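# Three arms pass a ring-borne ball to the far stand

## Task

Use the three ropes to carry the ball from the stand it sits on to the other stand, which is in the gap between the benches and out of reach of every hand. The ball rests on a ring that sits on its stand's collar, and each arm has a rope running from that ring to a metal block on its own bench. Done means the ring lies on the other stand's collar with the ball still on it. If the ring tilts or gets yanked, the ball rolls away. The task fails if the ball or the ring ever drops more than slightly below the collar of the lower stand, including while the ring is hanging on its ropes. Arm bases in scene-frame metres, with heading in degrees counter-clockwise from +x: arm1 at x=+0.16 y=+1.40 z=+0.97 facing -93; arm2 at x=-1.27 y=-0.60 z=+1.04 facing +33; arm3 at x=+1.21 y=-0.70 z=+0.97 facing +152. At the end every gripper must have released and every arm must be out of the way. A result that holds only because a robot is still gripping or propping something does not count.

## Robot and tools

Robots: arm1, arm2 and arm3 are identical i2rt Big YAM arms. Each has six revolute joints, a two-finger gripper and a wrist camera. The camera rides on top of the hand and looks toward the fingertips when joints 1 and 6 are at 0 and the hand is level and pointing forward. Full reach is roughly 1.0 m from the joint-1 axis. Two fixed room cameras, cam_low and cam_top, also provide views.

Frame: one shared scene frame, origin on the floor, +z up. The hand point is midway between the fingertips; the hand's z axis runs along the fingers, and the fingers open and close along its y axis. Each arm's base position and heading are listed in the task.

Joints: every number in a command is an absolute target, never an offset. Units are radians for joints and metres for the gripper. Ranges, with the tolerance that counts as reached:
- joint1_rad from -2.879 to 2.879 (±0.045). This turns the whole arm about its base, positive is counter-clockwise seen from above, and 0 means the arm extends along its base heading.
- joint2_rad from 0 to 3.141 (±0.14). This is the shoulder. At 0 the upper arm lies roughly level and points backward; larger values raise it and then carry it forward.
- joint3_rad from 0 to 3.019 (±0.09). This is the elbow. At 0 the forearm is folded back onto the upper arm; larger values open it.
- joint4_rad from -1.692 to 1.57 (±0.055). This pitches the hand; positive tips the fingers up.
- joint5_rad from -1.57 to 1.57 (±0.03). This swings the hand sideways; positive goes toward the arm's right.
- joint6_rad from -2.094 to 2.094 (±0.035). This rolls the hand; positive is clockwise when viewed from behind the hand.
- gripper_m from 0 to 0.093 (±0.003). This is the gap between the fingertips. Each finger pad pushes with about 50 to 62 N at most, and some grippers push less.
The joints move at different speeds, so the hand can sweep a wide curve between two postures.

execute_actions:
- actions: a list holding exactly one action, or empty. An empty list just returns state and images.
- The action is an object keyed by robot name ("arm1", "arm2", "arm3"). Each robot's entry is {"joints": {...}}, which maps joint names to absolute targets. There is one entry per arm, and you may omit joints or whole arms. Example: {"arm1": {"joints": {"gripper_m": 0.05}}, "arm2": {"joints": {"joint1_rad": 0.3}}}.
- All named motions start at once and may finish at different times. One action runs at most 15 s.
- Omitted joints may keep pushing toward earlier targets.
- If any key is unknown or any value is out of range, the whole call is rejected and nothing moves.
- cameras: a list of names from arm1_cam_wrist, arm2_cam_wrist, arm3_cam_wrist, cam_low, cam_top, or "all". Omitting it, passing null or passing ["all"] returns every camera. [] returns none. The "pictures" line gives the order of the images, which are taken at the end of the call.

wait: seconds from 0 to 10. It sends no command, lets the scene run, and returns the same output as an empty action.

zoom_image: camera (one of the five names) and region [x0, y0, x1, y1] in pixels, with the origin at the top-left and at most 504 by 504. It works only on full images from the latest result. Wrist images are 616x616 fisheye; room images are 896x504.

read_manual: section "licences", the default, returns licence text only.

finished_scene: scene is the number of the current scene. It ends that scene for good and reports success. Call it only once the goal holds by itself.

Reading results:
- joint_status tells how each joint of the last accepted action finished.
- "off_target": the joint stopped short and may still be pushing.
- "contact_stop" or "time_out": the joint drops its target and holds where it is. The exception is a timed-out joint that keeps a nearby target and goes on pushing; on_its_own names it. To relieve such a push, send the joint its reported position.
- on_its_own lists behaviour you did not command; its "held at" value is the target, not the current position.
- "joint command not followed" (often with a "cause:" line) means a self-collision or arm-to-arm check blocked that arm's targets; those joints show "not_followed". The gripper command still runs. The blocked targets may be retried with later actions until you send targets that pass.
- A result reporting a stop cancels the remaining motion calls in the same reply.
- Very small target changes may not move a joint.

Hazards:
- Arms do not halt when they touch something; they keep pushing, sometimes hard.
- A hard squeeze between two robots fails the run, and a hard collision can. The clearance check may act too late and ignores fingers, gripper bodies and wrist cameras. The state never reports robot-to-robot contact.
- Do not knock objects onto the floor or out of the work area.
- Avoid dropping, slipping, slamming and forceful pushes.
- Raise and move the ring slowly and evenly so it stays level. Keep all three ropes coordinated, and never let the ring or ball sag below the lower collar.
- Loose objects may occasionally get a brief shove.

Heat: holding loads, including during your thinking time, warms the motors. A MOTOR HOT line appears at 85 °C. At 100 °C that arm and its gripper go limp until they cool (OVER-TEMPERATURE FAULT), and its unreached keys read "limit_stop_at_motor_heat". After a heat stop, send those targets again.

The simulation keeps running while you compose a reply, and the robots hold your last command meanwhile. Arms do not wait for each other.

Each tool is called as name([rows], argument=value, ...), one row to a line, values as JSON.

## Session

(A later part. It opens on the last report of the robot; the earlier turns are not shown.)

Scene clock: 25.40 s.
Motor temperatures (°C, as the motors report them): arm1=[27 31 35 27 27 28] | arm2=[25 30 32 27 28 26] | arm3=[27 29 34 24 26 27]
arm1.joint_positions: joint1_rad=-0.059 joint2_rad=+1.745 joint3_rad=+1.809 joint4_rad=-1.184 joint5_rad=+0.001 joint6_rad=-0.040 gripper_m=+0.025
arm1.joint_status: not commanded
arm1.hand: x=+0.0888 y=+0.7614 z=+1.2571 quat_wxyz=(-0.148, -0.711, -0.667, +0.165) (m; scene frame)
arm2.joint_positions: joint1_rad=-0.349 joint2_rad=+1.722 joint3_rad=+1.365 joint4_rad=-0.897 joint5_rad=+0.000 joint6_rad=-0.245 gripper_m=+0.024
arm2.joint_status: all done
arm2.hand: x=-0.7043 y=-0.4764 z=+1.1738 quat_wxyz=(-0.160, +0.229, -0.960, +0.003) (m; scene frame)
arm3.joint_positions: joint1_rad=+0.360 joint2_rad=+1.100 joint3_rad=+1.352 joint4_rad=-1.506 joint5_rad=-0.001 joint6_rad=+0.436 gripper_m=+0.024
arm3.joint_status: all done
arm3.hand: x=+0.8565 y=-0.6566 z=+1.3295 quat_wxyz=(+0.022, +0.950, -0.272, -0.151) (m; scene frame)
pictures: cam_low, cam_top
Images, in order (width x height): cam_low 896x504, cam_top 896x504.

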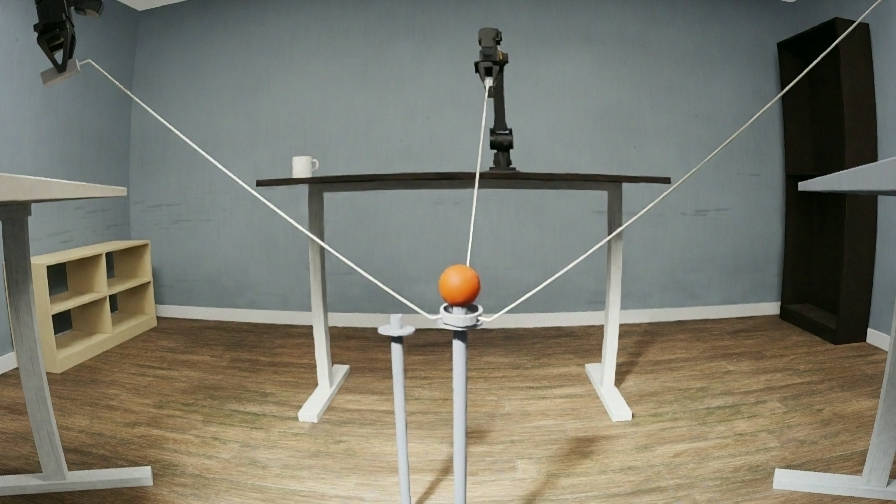

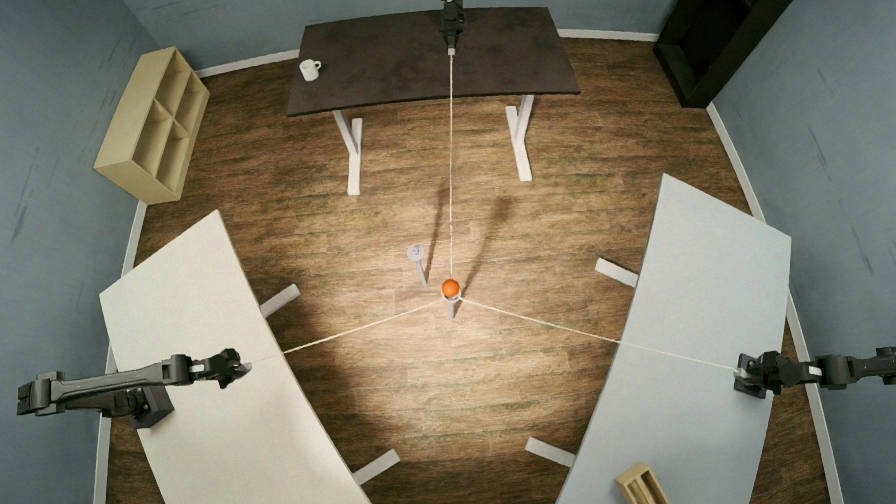

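Improving. All three a bit more.

execute_actions([
  {"arm1":{"joints":{"joint4_rad":-1.25}},"arm2":{"joints":{"joint4_rad":-0.955}},"arm3":{"joints":{"joint4_rad":-1.575}}},
], cameras=["cam_low","cam_top"])

zoom_image(camera="cam_top", region=[390, 230, 490, 330])

zoom_image(camera="cam_low", region=[340, 220, 540, 360])

Scene clock: 27.27 s.
Motor temperatures (°C, as the motors report them): arm1=[27 31 36 27 27 28] | arm2=[25 30 32 27 28 26] | arm3=[27 29 34 24 26 27]
arm1.joint_positions: joint1_rad=-0.059 joint2_rad=+1.745 joint3_rad=+1.809 joint4_rad=-1.242 joint5_rad=+0.001 joint6_rad=-0.040 gripper_m=+0.025
arm1.joint_status: all done
arm1.hand: x=+0.0903 y=+0.7746 z=+1.2513 quat_wxyz=(-0.129, -0.716, -0.671, +0.143) (m; scene frame)
arm2.joint_positions: joint1_rad=-0.349 joint2_rad=+1.722 joint3_rad=+1.365 joint4_rad=-0.940 joint5_rad=+0.000 joint6_rad=-0.245 gripper_m=+0.024
arm2.joint_status: all done
arm2.hand: x=-0.7143 y=-0.4787 z=+1.1706 quat_wxyz=(-0.139, +0.230, -0.963, +0.003) (m; scene frame)
arm3.joint_positions: joint1_rad=+0.360 joint2_rad=+1.100 joint3_rad=+1.352 joint4_rad=-1.560 joint5_rad=-0.001 joint6_rad=+0.436 gripper_m=+0.024
arm3.joint_status: all done
arm3.hand: x=+0.8693 y=-0.6581 z=+1.3258 quat_wxyz=(+0.018, +0.954, -0.273, -0.124) (m; scene frame)
pictures: cam_low, cam_top
Images, in order (width x height): cam_low 896x504, cam_top 896x504.

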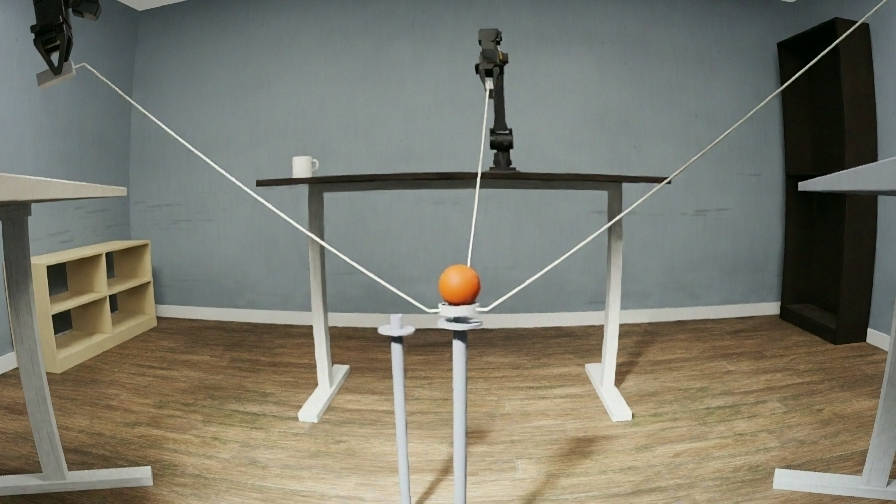

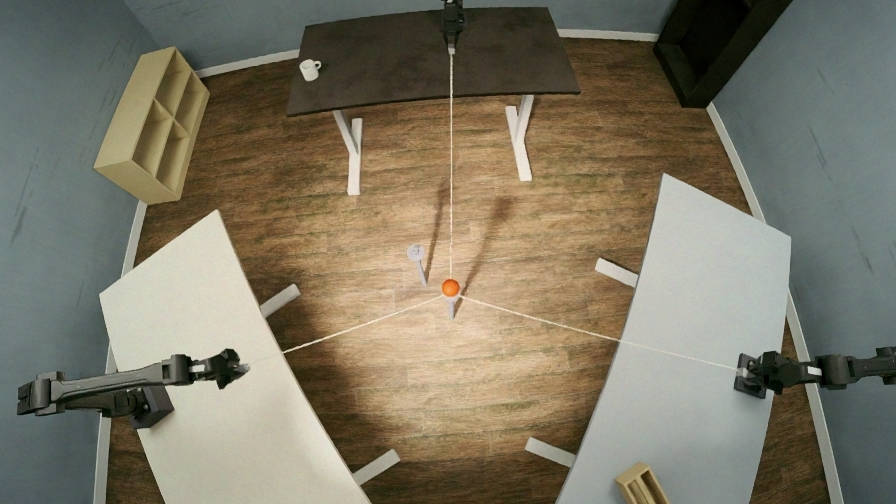

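Region (390, 230, 490, 330) of cam_top's 896x504 image, scaled by 5.040, with more detail than that image has.

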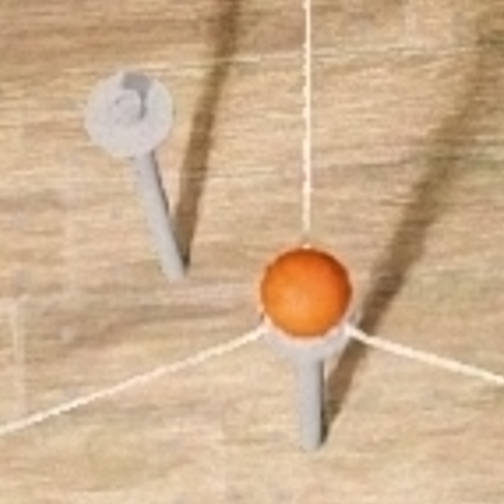

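Region (340, 220, 540, 360) of cam_low's 896x504 image, scaled by 2.520, with more detail than that image has; it fills the top 353 rows of this view, and the rest is white.

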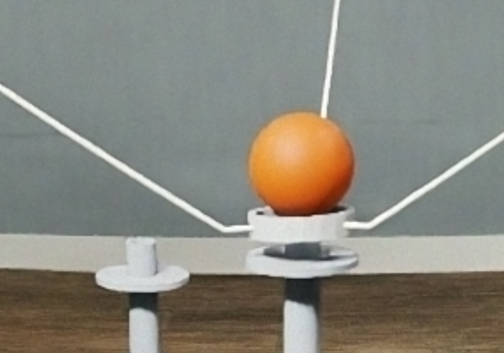

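execute_actions([
  {"arm1":{"joints":{"joint3_rad":1.915,"joint4_rad":-1.295}},"arm2":{"joints":{"joint4_rad":-1.015}},"arm3":{"joints":{"joint4_rad":-1.64}}},
], cameras=["cam_low"])

zoom_image(camera="cam_low", region=[340, 220, 540, 360])

Scene clock: 29.03 s.
Motor temperatures (°C, as the motors report them): arm1=[27 31 36 27 27 28] | arm2=[25 30 32 27 28 26] | arm3=[27 28 34 24 26 27]
arm1.joint_positions: joint1_rad=-0.059 joint2_rad=+1.745 joint3_rad=+1.852 joint4_rad=-1.287 joint5_rad=+0.001 joint6_rad=-0.040 gripper_m=+0.025
arm1.joint_status: all done
arm1.hand: x=+0.0903 y=+0.7764 z=+1.2672 quat_wxyz=(-0.128, -0.716, -0.671, +0.143) (m; scene frame)
arm2.joint_positions: joint1_rad=-0.349 joint2_rad=+1.722 joint3_rad=+1.365 joint4_rad=-1.000 joint5_rad=+0.000 joint6_rad=-0.245 gripper_m=+0.024
arm2.joint_status: all done
arm2.hand: x=-0.7281 y=-0.4818 z=+1.1670 quat_wxyz=(-0.109, +0.230, -0.967, +0.002) (m; scene frame)
arm3.joint_positions: joint1_rad=+0.360 joint2_rad=+1.100 joint3_rad=+1.352 joint4_rad=-1.625 joint5_rad=-0.001 joint6_rad=+0.436 gripper_m=+0.024
arm3.joint_status: all done
arm3.hand: x=+0.8845 y=-0.6600 z=+1.3224 quat_wxyz=(+0.013, +0.957, -0.274, -0.093) (m; scene frame)
pictures: cam_low
Images, in order (width x height): cam_low 896x504.

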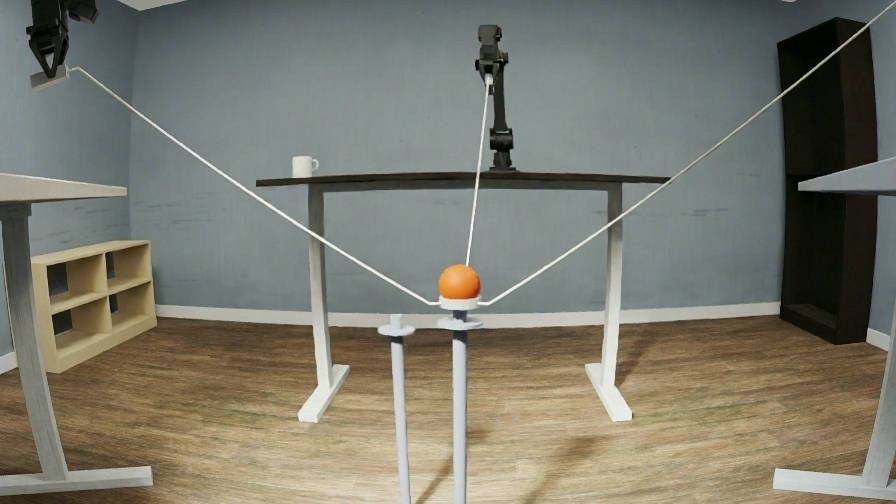

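Region (340, 220, 540, 360) of cam_low's 896x504 image, scaled by 2.520, with more detail than that image has; it fills the top 353 rows of this view, and the rest is white.

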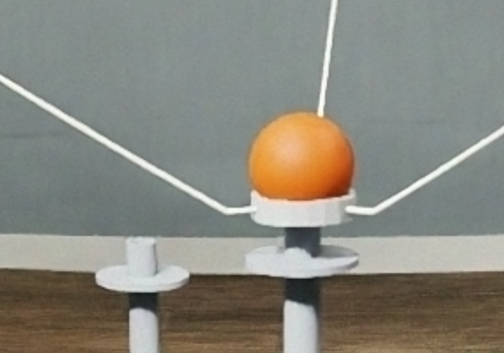

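execute_actions([
  {"arm1":{"joints":{"joint3_rad":1.99,"joint4_rad":-1.37}},"arm2":{"joints":{"joint2_rad":1.645}},"arm3":{"joints":{"joint2_rad":1.035}}},
], cameras=["cam_low","cam_top"])

zoom_image(camera="cam_low", region=[340, 220, 540, 360])

Scene clock: 34.30 s.
Motor temperatures (°C, as the motors report them): arm1=[27 31 37 27 27 28] | arm2=[25 30 33 27 28 26] | arm3=[27 28 34 24 26 27]
arm1.joint_positions: joint1_rad=-0.059 joint2_rad=+1.748 joint3_rad=+1.928 joint4_rad=-1.360 joint5_rad=+0.001 joint6_rad=-0.040 gripper_m=+0.025
arm1.joint_status: all done
arm1.hand: x=+0.0904 y=+0.7792 z=+1.2947 quat_wxyz=(-0.128, -0.716, -0.671, +0.143) (m; scene frame)
arm2.joint_positions: joint1_rad=-0.349 joint2_rad=+1.647 joint3_rad=+1.365 joint4_rad=-1.000 joint5_rad=+0.000 joint6_rad=-0.245 gripper_m=+0.024
arm2.joint_status: all done
arm2.hand: x=-0.7290 y=-0.4819 z=+1.2070 quat_wxyz=(-0.147, +0.229, -0.962, +0.003) (m; scene frame)
arm3.joint_positions: joint1_rad=+0.360 joint2_rad=+1.046 joint3_rad=+1.352 joint4_rad=-1.625 joint5_rad=-0.001 joint6_rad=+0.436 gripper_m=+0.024
arm3.joint_status: all done
arm3.hand: x=+0.8966 y=-0.6616 z=+1.3387 quat_wxyz=(+0.017, +0.954, -0.274, -0.119) (m; scene frame)
pictures: cam_low, cam_top
Images, in order (width x height): cam_low 896x504, cam_top 896x504.

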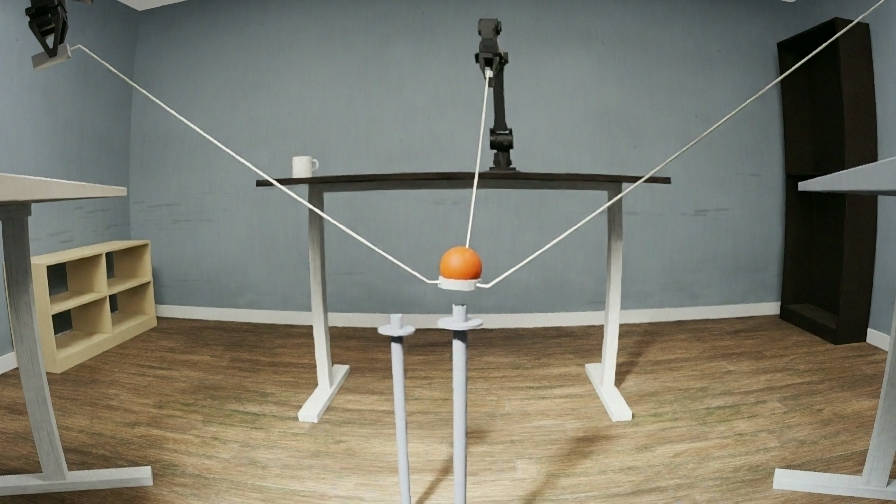

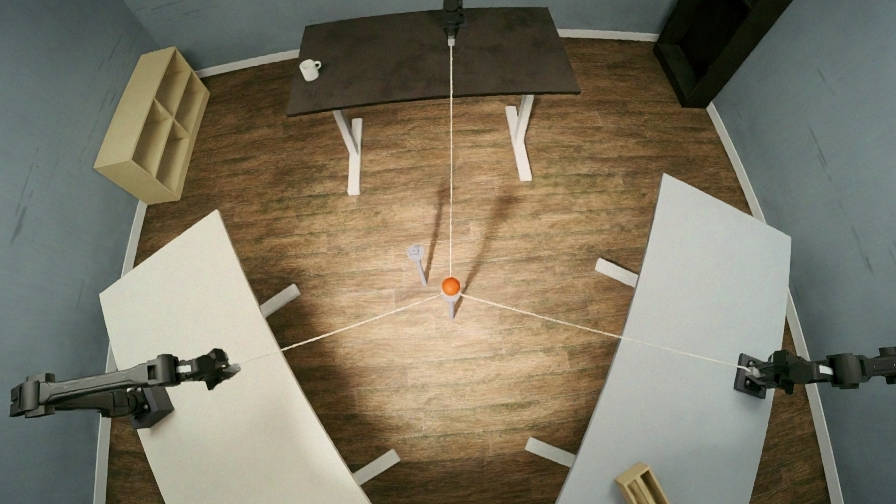

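Region (340, 220, 540, 360) of cam_low's 896x504 image, scaled by 2.520, with more detail than that image has; it fills the top 353 rows of this view, and the rest is white.

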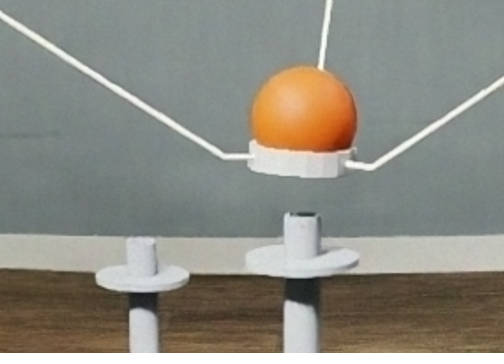

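execute_actions([
  {"arm1":{"joints":{"joint1_rad":-0.12,"joint2_rad":1.612,"joint3_rad":1.768,"joint4_rad":-1.315,"joint6_rad":-0.11}},"arm2":{"joints":{"joint1_rad":-0.245,"joint2_rad":1.585,"joint3_rad":1.308,"joint6_rad":-0.13}},"arm3":{"joints":{"joint1_rad":0.235,"joint2_rad":1.135,"joint3_rad":1.475,"joint4_rad":-1.582,"joint6_rad":0.32}}},
], cameras=["cam_low","cam_top"])

Scene clock: 39.37 s.
Motor temperatures (°C, as the motors report them): arm1=[27 31 37 27 27 28] | arm2=[25 30 33 27 28 26] | arm3=[27 28 35 24 26 27]
arm1.joint_positions: joint1_rad=-0.120 joint2_rad=+1.623 joint3_rad=+1.769 joint4_rad=-1.320 joint5_rad=+0.001 joint6_rad=-0.101 gripper_m=+0.025
arm1.joint_status: all done
arm1.hand: x=+0.0591 y=+0.8263 z=+1.2959 quat_wxyz=(-0.121, -0.716, -0.670, +0.152) (m; scene frame)
arm2.joint_positions: joint1_rad=-0.239 joint2_rad=+1.597 joint3_rad=+1.319 joint4_rad=-1.000 joint5_rad=-0.001 joint6_rad=-0.146 gripper_m=+0.024
arm2.joint_status: all done
arm2.hand: x=-0.7622 y=-0.4287 z=+1.2133 quat_wxyz=(-0.148, +0.235, -0.961, -0.013) (m; scene frame)
arm3.joint_positions: joint1_rad=+0.230 joint2_rad=+1.153 joint3_rad=+1.423 joint4_rad=-1.589 joint5_rad=+0.000 joint6_rad=+0.335 gripper_m=+0.024
arm3.joint_status: all done
arm3.hand: x=+0.8626 y=-0.6101 z=+1.3373 quat_wxyz=(+0.002, +0.950, -0.288, -0.120) (m; scene frame)
pictures: cam_low, cam_top
Images, in order (width x height): cam_low 896x504, cam_top 896x504.

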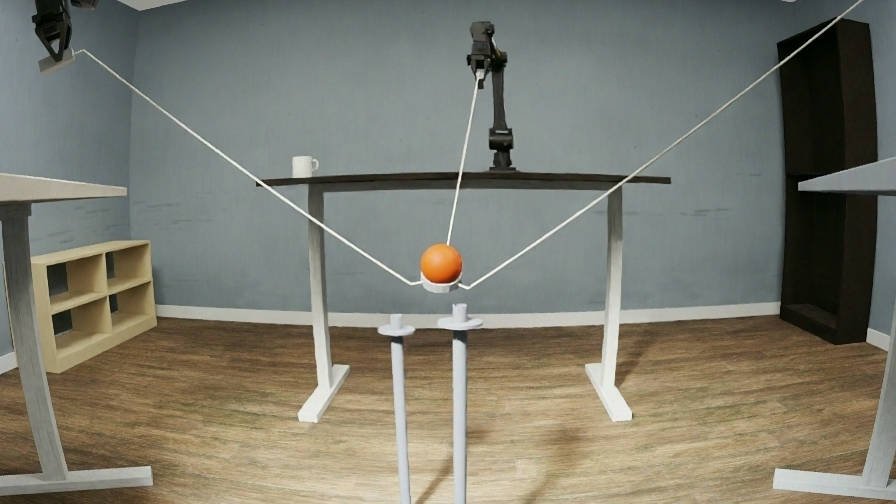

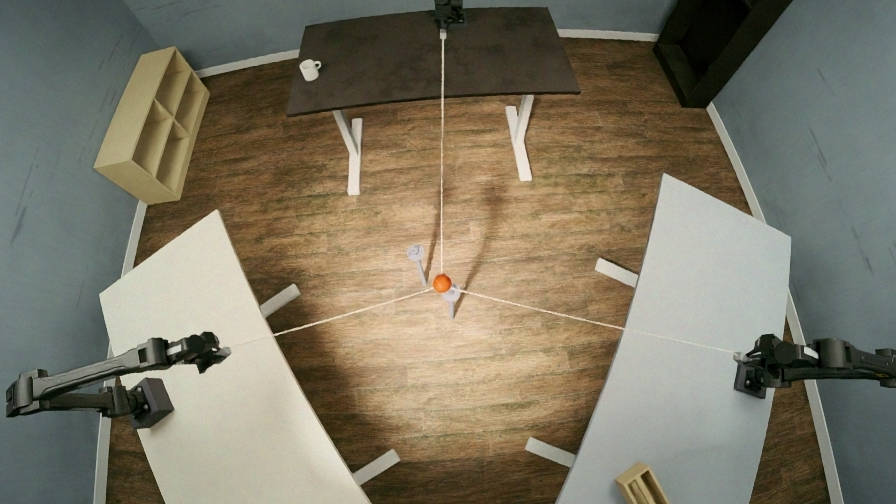

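execute_actions(actions=[], cameras=["cam_low","cam_top"])

Scene clock: 42.80 s.
Motor temperatures (°C, as the motors report them): arm1=[27 31 36 27 27 28] | arm2=[25 30 33 27 28 26] | arm3=[27 28 36 24 26 27]
arm1.joint_positions: joint1_rad=-0.120 joint2_rad=+1.623 joint3_rad=+1.769 joint4_rad=-1.320 joint5_rad=+0.001 joint6_rad=-0.101 gripper_m=+0.025
arm1.joint_status: all done
arm1.hand: x=+0.0591 y=+0.8263 z=+1.2959 quat_wxyz=(-0.121, -0.716, -0.670, +0.152) (m; scene frame)
arm2.joint_positions: joint1_rad=-0.239 joint2_rad=+1.597 joint3_rad=+1.319 joint4_rad=-1.000 joint5_rad=-0.001 joint6_rad=-0.145 gripper_m=+0.024
arm2.joint_status: all done
arm2.hand: x=-0.7622 y=-0.4287 z=+1.2133 quat_wxyz=(-0.148, +0.235, -0.961, -0.013) (m; scene frame)
arm3.joint_positions: joint1_rad=+0.230 joint2_rad=+1.153 joint3_rad=+1.423 joint4_rad=-1.589 joint5_rad=+0.000 joint6_rad=+0.335 gripper_m=+0.024
arm3.joint_status: all done
arm3.hand: x=+0.8626 y=-0.6101 z=+1.3373 quat_wxyz=(+0.002, +0.950, -0.288, -0.120) (m; scene frame)
pictures: cam_low, cam_top
Images, in order (width x height): cam_low 896x504, cam_top 896x504.

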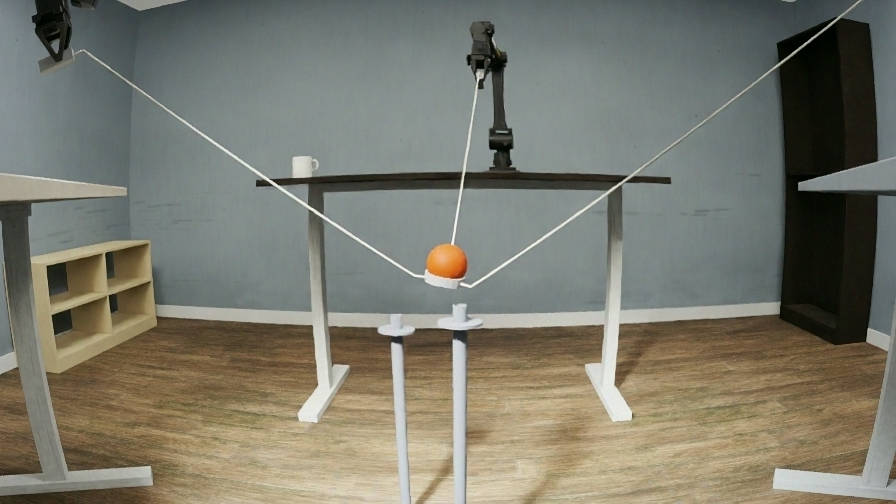

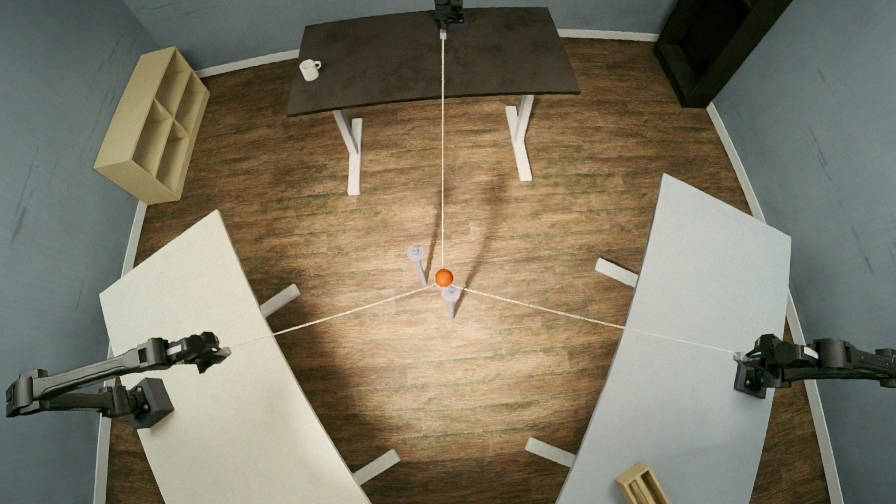

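execute_actions([
  {"arm1":{"joints":{"joint1_rad":-0.16,"joint2_rad":1.555,"joint3_rad":1.70,"joint4_rad":-1.305,"joint6_rad":-0.15}},"arm2":{"joints":{"joint1_rad":-0.187,"joint4_rad":-1.04,"joint6_rad":-0.08}},"arm3":{"joints":{"joint1_rad":0.18,"joint2_rad":1.19,"joint3_rad":1.525,"joint4_rad":-1.57,"joint6_rad":0.27}}},
], cameras=["cam_low"])

execute_actions([
  {"arm1":{"joints":{"joint1_rad":-0.20,"joint2_rad":1.496,"joint3_rad":1.63,"joint4_rad":-1.296,"joint6_rad":-0.19}},"arm2":{"joints":{"joint1_rad":-0.134,"joint4_rad":-1.065,"joint6_rad":-0.03}},"arm3":{"joints":{"joint1_rad":0.132,"joint2_rad":1.245,"joint3_rad":1.572,"joint4_rad":-1.56,"joint6_rad":0.22}}},
], cameras=["cam_low","cam_top"])

Scene clock: 45.87 s.
Motor temperatures (°C, as the motors report them): arm1=[27 31 36 27 27 28] | arm2=[25 30 33 27 28 26] | arm3=[27 28 36 24 26 27]
arm1.joint_positions: joint1_rad=-0.152 joint2_rad=+1.585 joint3_rad=+1.698 joint4_rad=-1.310 joint5_rad=+0.001 joint6_rad=-0.140 gripper_m=+0.025
arm1.joint_status: all done
arm1.hand: x=+0.0448 y=+0.8473 z=+1.2844 quat_wxyz=(-0.109, -0.715, -0.675, +0.147) (m; scene frame)
arm2.joint_positions: joint1_rad=-0.182 joint2_rad=+1.597 joint3_rad=+1.319 joint4_rad=-1.022 joint5_rad=-0.001 joint6_rad=-0.095 gripper_m=+0.024
arm2.joint_status: all done
arm2.hand: x=-0.7780 y=-0.4019 z=+1.2117 quat_wxyz=(-0.136, +0.238, -0.961, -0.019) (m; scene frame)
arm3.joint_positions: joint1_rad=+0.179 joint2_rad=+1.194 joint3_rad=+1.477 joint4_rad=-1.580 joint5_rad=+0.000 joint6_rad=+0.285 gripper_m=+0.024
arm3.joint_status: all done
arm3.hand: x=+0.8491 y=-0.5867 z=+1.3468 quat_wxyz=(-0.004, +0.949, -0.288, -0.132) (m; scene frame)
pictures: cam_low
Images, in order (width x height): cam_low 896x504.

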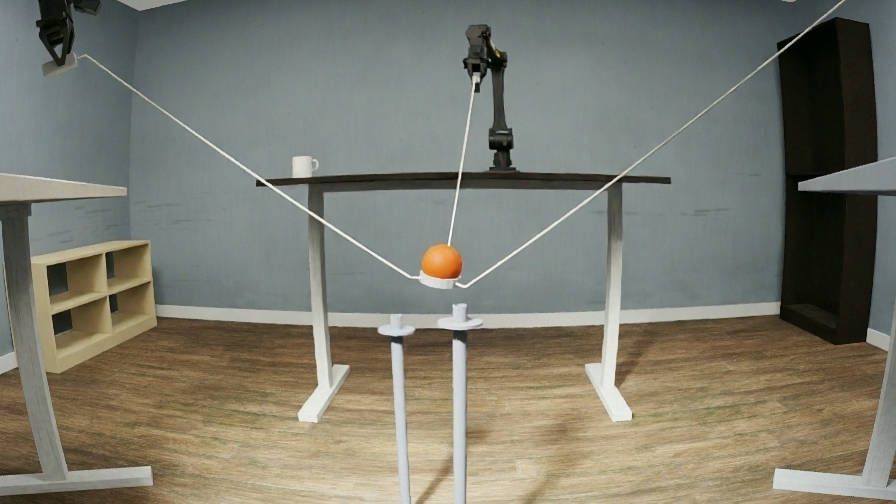

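Scene clock: 46.70 s.
Motor temperatures (°C, as the motors report them): arm1=[27 31 36 27 27 28] | arm2=[25 30 33 27 28 26] | arm3=[27 28 36 24 26 27]
arm1.joint_positions: joint1_rad=-0.194 joint2_rad=+1.518 joint3_rad=+1.628 joint4_rad=-1.300 joint5_rad=+0.001 joint6_rad=-0.180 gripper_m=+0.025
arm1.joint_status: all done
arm1.hand: x=+0.0272 y=+0.8754 z=+1.2880 quat_wxyz=(-0.104, -0.715, -0.674, +0.154) (m; scene frame)
arm2.joint_positions: joint1_rad=-0.130 joint2_rad=+1.597 joint3_rad=+1.319 joint4_rad=-1.047 joint5_rad=-0.001 joint6_rad=-0.045 gripper_m=+0.024
arm2.joint_status: all done
arm2.hand: x=-0.7945 y=-0.3792 z=+1.2100 quat_wxyz=(-0.123, +0.240, -0.963, -0.023) (m; scene frame)
arm3.joint_positions: joint1_rad=+0.131 joint2_rad=+1.255 joint3_rad=+1.523 joint4_rad=-1.569 joint5_rad=+0.000 joint6_rad=+0.236 gripper_m=+0.024
arm3.joint_status: all done
arm3.hand: x=+0.8329 y=-0.5615 z=+1.3448 quat_wxyz=(-0.011, +0.949, -0.287, -0.129) (m; scene frame)
pictures: cam_low, cam_top
Images, in order (width x height): cam_low 896x504, cam_top 896x504.

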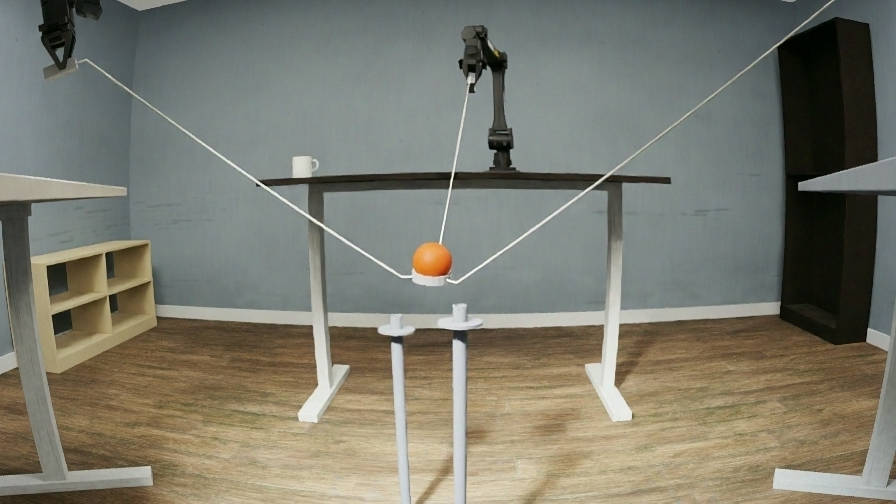

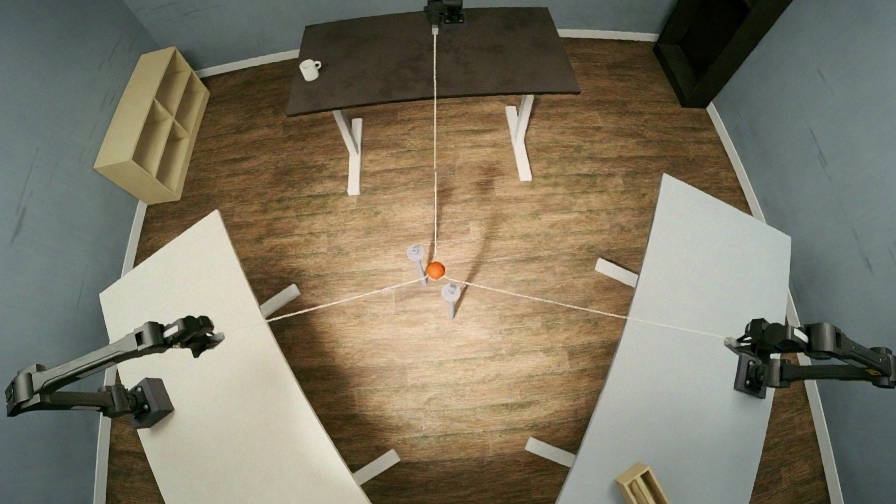

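execute_actions([
  {"arm1":{"joints":{"joint1_rad":-0.25,"joint2_rad":1.435,"joint3_rad":1.555,"joint4_rad":-1.275,"joint6_rad":-0.235}},"arm2":{"joints":{"joint1_rad":-0.08,"joint3_rad":1.30,"joint6_rad":0.025}},"arm3":{"joints":{"joint1_rad":0.092,"joint2_rad":1.31,"joint3_rad":1.60,"joint4_rad":-1.538,"joint6_rad":0.18}}},
], cameras=["cam_low"])

execute_actions([
  {"arm1":{"joints":{"joint1_rad":-0.295,"joint2_rad":1.385,"joint3_rad":1.48,"joint4_rad":-1.252,"joint6_rad":-0.28}},"arm2":{"joints":{"joint1_rad":-0.025,"joint3_rad":1.288,"joint4_rad":-1.02,"joint6_rad":0.085}},"arm3":{"joints":{"joint1_rad":0.053,"joint2_rad":1.37,"joint3_rad":1.635,"joint4_rad":-1.513,"joint6_rad":0.14}}},
], cameras=["cam_low","cam_top"])

Scene clock: 50.83 s.
Motor temperatures (°C, as the motors report them): arm1=[27 31 35 27 27 28] | arm2=[25 30 33 26 28 26] | arm3=[27 28 37 24 26 27]
arm1.joint_positions: joint1_rad=-0.244 joint2_rad=+1.461 joint3_rad=+1.553 joint4_rad=-1.282 joint5_rad=+0.001 joint6_rad=-0.225 gripper_m=+0.025
arm1.joint_status: all done
arm1.hand: x=+0.0071 y=+0.9027 z=+1.2835 quat_wxyz=(-0.097, -0.717, -0.672, +0.159) (m; scene frame)
arm2.joint_positions: joint1_rad=-0.077 joint2_rad=+1.597 joint3_rad=+1.311 joint4_rad=-1.047 joint5_rad=-0.001 joint6_rad=+0.009 gripper_m=+0.024
arm2.joint_status: all done
arm2.hand: x=-0.8097 y=-0.3558 z=+1.2061 quat_wxyz=(-0.117, +0.239, -0.963, -0.029) (m; scene frame)
arm3.joint_positions: joint1_rad=+0.092 joint2_rad=+1.321 joint3_rad=+1.554 joint4_rad=-1.549 joint5_rad=+0.000 joint6_rad=+0.195 gripper_m=+0.024
arm3.joint_status: all done
arm3.hand: x=+0.8157 y=-0.5373 z=+1.3334 quat_wxyz=(-0.015, +0.950, -0.287, -0.121) (m; scene frame)
pictures: cam_low
Images, in order (width x height): cam_low 896x504.

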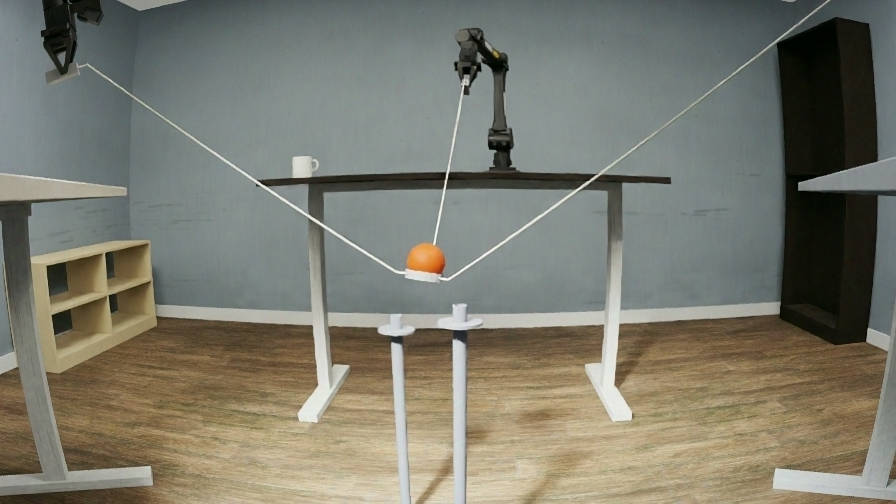

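Scene clock: 51.67 s.
Motor temperatures (°C, as the motors report them): arm1=[27 31 35 27 27 28] | arm2=[25 30 33 27 28 26] | arm3=[27 28 37 24 26 27]
arm1.joint_positions: joint1_rad=-0.287 joint2_rad=+1.412 joint3_rad=+1.479 joint4_rad=-1.258 joint5_rad=+0.000 joint6_rad=-0.271 gripper_m=+0.025
arm1.joint_status: all done
arm1.hand: x=-0.0080 y=+0.9269 z=+1.2744 quat_wxyz=(-0.089, -0.716, -0.673, +0.162) (m; scene frame)
arm2.joint_positions: joint1_rad=-0.022 joint2_rad=+1.597 joint3_rad=+1.298 joint4_rad=-1.030 joint5_rad=+0.000 joint6_rad=+0.069 gripper_m=+0.024
arm2.joint_status: all done
arm2.hand: x=-0.8243 y=-0.3311 z=+1.2015 quat_wxyz=(-0.118, +0.236, -0.964, -0.036) (m; scene frame)
arm3.joint_positions: joint1_rad=+0.053 joint2_rad=+1.379 joint3_rad=+1.588 joint4_rad=-1.522 joint5_rad=+0.000 joint6_rad=+0.155 gripper_m=+0.024
arm3.joint_status: all done
arm3.hand: x=+0.7997 y=-0.5116 z=+1.3257 quat_wxyz=(-0.021, +0.950, -0.286, -0.122) (m; scene frame)
pictures: cam_low, cam_top
Images, in order (width x height): cam_low 896x504, cam_top 896x504.

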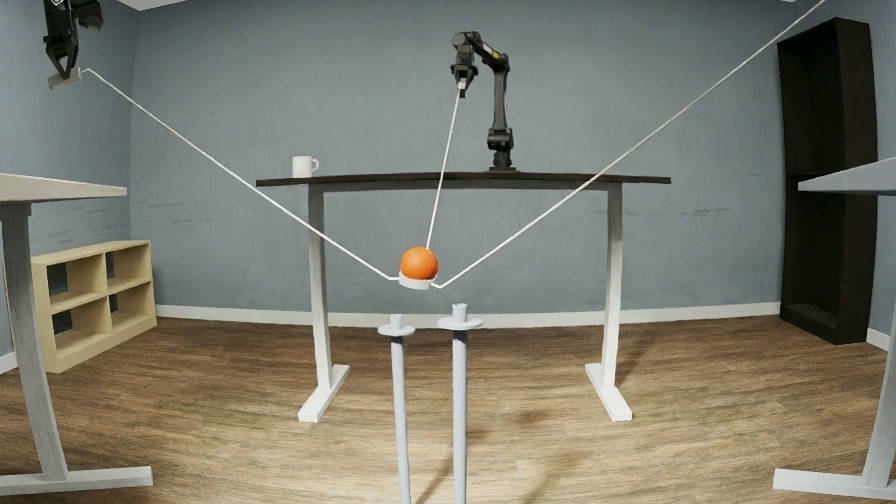

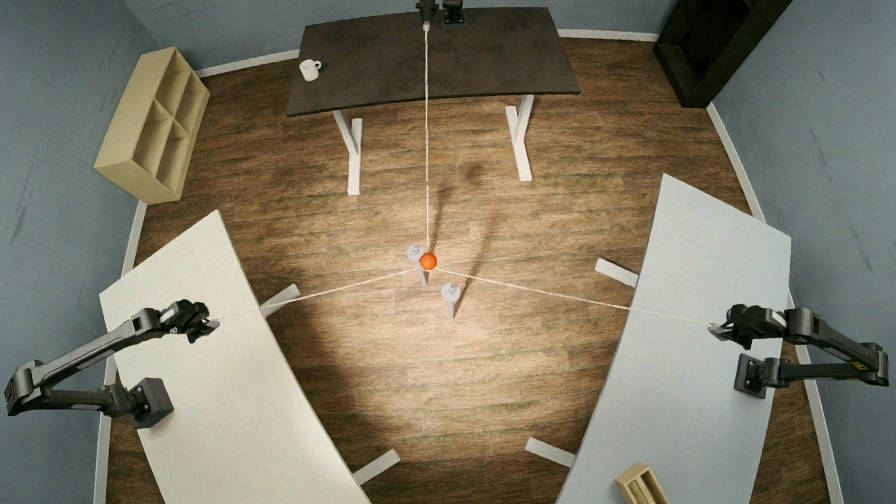

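execute_actions([
  {"arm1":{"joints":{"joint1_rad":-0.347,"joint2_rad":1.335,"joint3_rad":1.416,"joint4_rad":-1.233,"joint6_rad":-0.33}},"arm2":{"joints":{"joint1_rad":0.033,"joint3_rad":1.26,"joint4_rad":-0.995,"joint6_rad":0.145}},"arm3":{"joints":{"joint1_rad":0.02,"joint2_rad":1.433,"joint3_rad":1.68,"joint4_rad":-1.496,"joint6_rad":0.11}}},
], cameras=["cam_low"])

execute_actions([
  {"arm1":{"joints":{"joint1_rad":-0.397,"joint2_rad":1.295,"joint3_rad":1.353,"joint4_rad":-1.215,"joint6_rad":-0.38}},"arm2":{"joints":{"joint1_rad":0.091,"joint3_rad":1.232,"joint4_rad":-0.965,"joint6_rad":0.2}},"arm3":{"joints":{"joint1_rad":-0.012,"joint2_rad":1.497,"joint3_rad":1.728,"joint4_rad":-1.48,"joint6_rad":0.078}}},
], cameras=[])

wait(seconds=2)

zoom_image(camera="cam_top", region=[370,200,470,300])

Scene clock: 55.63 s.
Motor temperatures (°C, as the motors report them): arm1=[27 31 35 27 27 28] | arm2=[25 30 32 27 28 26] | arm3=[27 28 38 24 26 27]
arm1.joint_positions: joint1_rad=-0.340 joint2_rad=+1.357 joint3_rad=+1.415 joint4_rad=-1.240 joint5_rad=+0.000 joint6_rad=-0.321 gripper_m=+0.025
arm1.joint_status: all done
arm1.hand: x=-0.0260 y=+0.9538 z=+1.2713 quat_wxyz=(-0.082, -0.717, -0.671, +0.170) (m; scene frame)
arm2.joint_positions: joint1_rad=+0.036 joint2_rad=+1.597 joint3_rad=+1.268 joint4_rad=-1.005 joint5_rad=+0.000 joint6_rad=+0.130 gripper_m=+0.024
arm2.joint_status: all done
arm2.hand: x=-0.8448 y=-0.3082 z=+1.1903 quat_wxyz=(-0.113, +0.236, -0.964, -0.042) (m; scene frame)
arm3.joint_positions: joint1_rad=+0.021 joint2_rad=+1.441 joint3_rad=+1.632 joint4_rad=-1.504 joint5_rad=+0.000 joint6_rad=+0.125 gripper_m=+0.024
arm3.joint_status: all done
arm3.hand: x=+0.7836 y=-0.4871 z=+1.3186 quat_wxyz=(-0.025, +0.950, -0.287, -0.122) (m; scene frame)
pictures: cam_low
Images, in order (width x height): cam_low 896x504.

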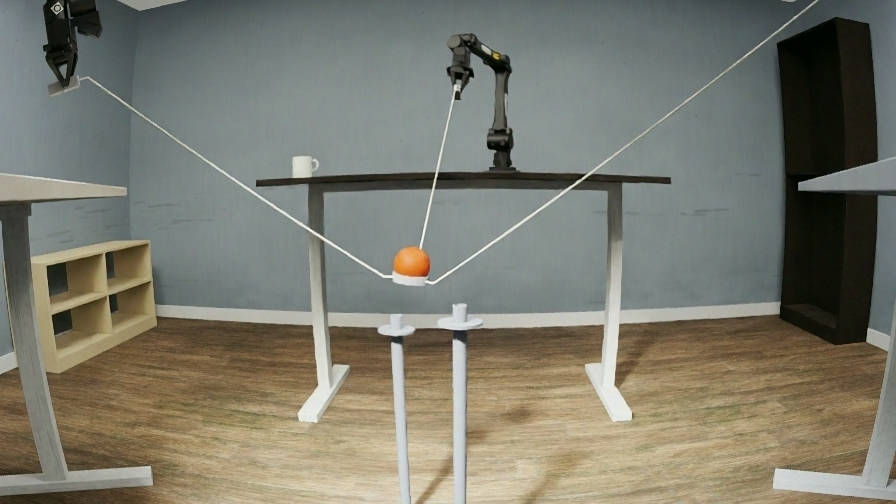

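Scene clock: 56.47 s.
Motor temperatures (°C, as the motors report them): arm1=[27 31 35 27 27 28] | arm2=[25 30 32 27 28 26] | arm3=[27 29 38 24 26 27]
arm1.joint_positions: joint1_rad=-0.389 joint2_rad=+1.321 joint3_rad=+1.352 joint4_rad=-1.222 joint5_rad=-0.001 joint6_rad=-0.370 gripper_m=+0.025
arm1.joint_status: all done
arm1.hand: x=-0.0407 y=+0.9771 z=+1.2596 quat_wxyz=(-0.072, -0.717, -0.672, +0.170) (m; scene frame)
arm2.joint_positions: joint1_rad=+0.093 joint2_rad=+1.596 joint3_rad=+1.241 joint4_rad=-0.976 joint5_rad=+0.000 joint6_rad=+0.185 gripper_m=+0.024
arm2.joint_status: all done
arm2.hand: x=-0.8643 y=-0.2864 z=+1.1809 quat_wxyz=(-0.112, +0.236, -0.964, -0.048) (m; scene frame)
arm3.joint_positions: joint1_rad=-0.011 joint2_rad=+1.504 joint3_rad=+1.681 joint4_rad=-1.489 joint5_rad=+0.000 joint6_rad=+0.093 gripper_m=+0.024
arm3.joint_status: all done
arm3.hand: x=+0.7684 y=-0.4615 z=+1.3110 quat_wxyz=(-0.029, +0.950, -0.287, -0.121) (m; scene frame)
pictures: none
No camera images: the call's "cameras" was empty. Leave "cameras" out to get every camera's image.

Scene clock: 58.47 s.
Motor temperatures (°C, as the motors report them): arm1=[27 31 35 27 27 28] | arm2=[25 30 32 27 28 26] | arm3=[27 29 38 24 26 27]
arm1.joint_positions: joint1_rad=-0.389 joint2_rad=+1.321 joint3_rad=+1.352 joint4_rad=-1.222 joint5_rad=-0.001 joint6_rad=-0.371 gripper_m=+0.025
arm1.joint_status: all done
arm1.hand: x=-0.0407 y=+0.9771 z=+1.2596 quat_wxyz=(-0.072, -0.716, -0.673, +0.171) (m; scene frame)
arm2.joint_positions: joint1_rad=+0.093 joint2_rad=+1.596 joint3_rad=+1.241 joint4_rad=-0.976 joint5_rad=+0.000 joint6_rad=+0.185 gripper_m=+0.024
arm2.joint_status: all done
arm2.hand: x=-0.8643 y=-0.2864 z=+1.1809 quat_wxyz=(-0.112, +0.236, -0.964, -0.048) (m; scene frame)
arm3.joint_positions: joint1_rad=-0.011 joint2_rad=+1.504 joint3_rad=+1.681 joint4_rad=-1.489 joint5_rad=+0.000 joint6_rad=+0.092 gripper_m=+0.024
arm3.joint_status: all done
arm3.hand: x=+0.7684 y=-0.4615 z=+1.3110 quat_wxyz=(-0.029, +0.950, -0.287, -0.121) (m; scene frame)
wait: 2.00 s; at rest by 0.27 s
pictures: arm1_cam_wrist, arm2_cam_wrist, arm3_cam_wrist, cam_low, cam_top
Images, in order (width x height): arm1_cam_wrist 616x616, arm2_cam_wrist 616x616, arm3_cam_wrist 616x616, cam_low 896x504, cam_top 896x504.

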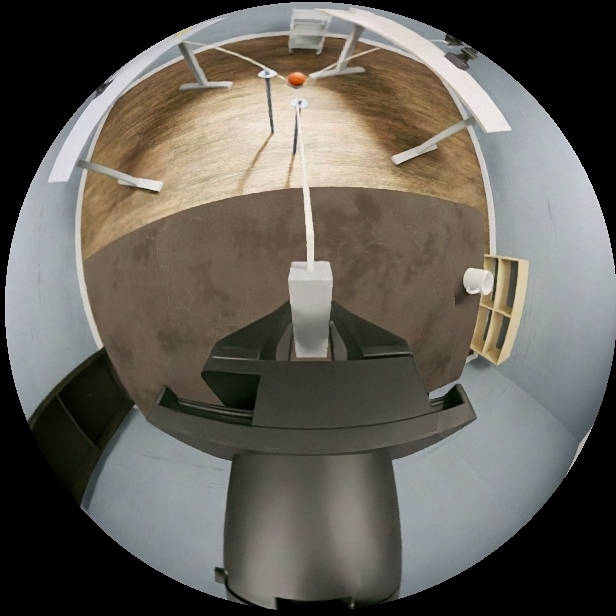

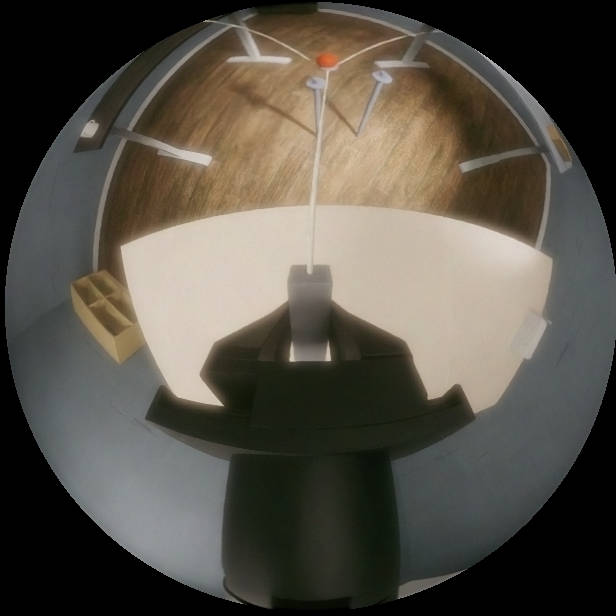

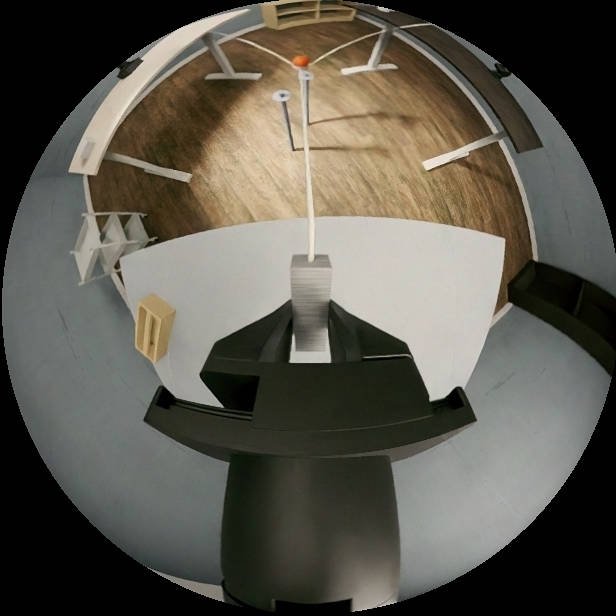

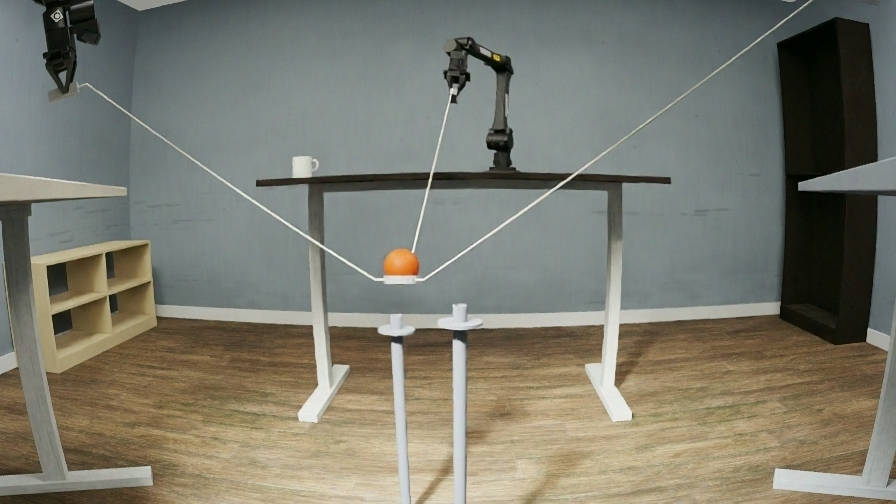

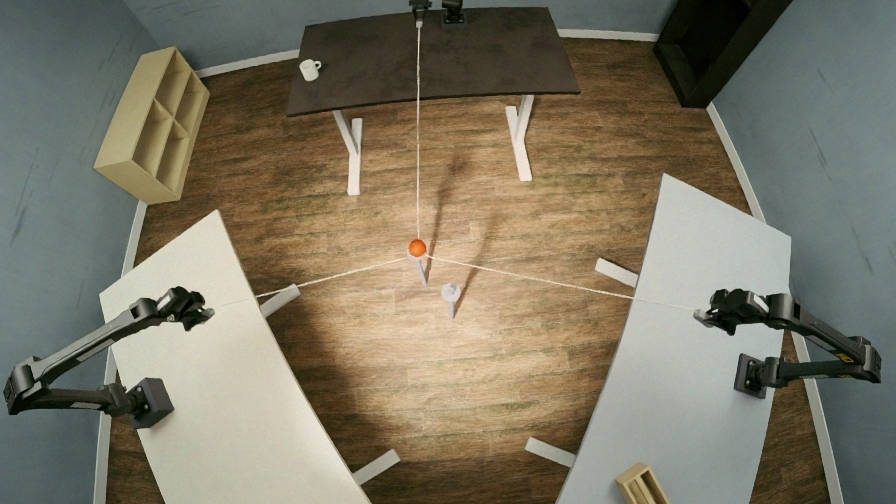

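Region (370, 200, 470, 300) of cam_top's 896x504 image, scaled by 5.040, with more detail than that image has.

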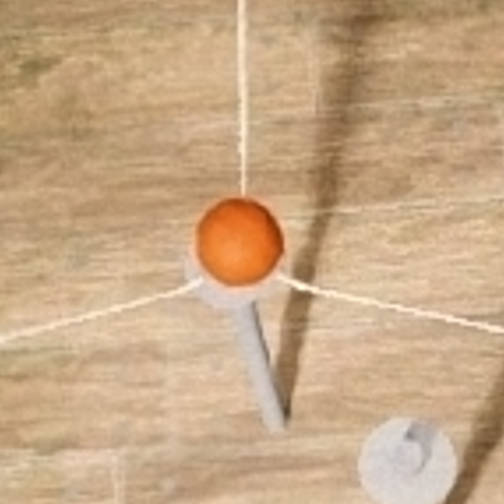

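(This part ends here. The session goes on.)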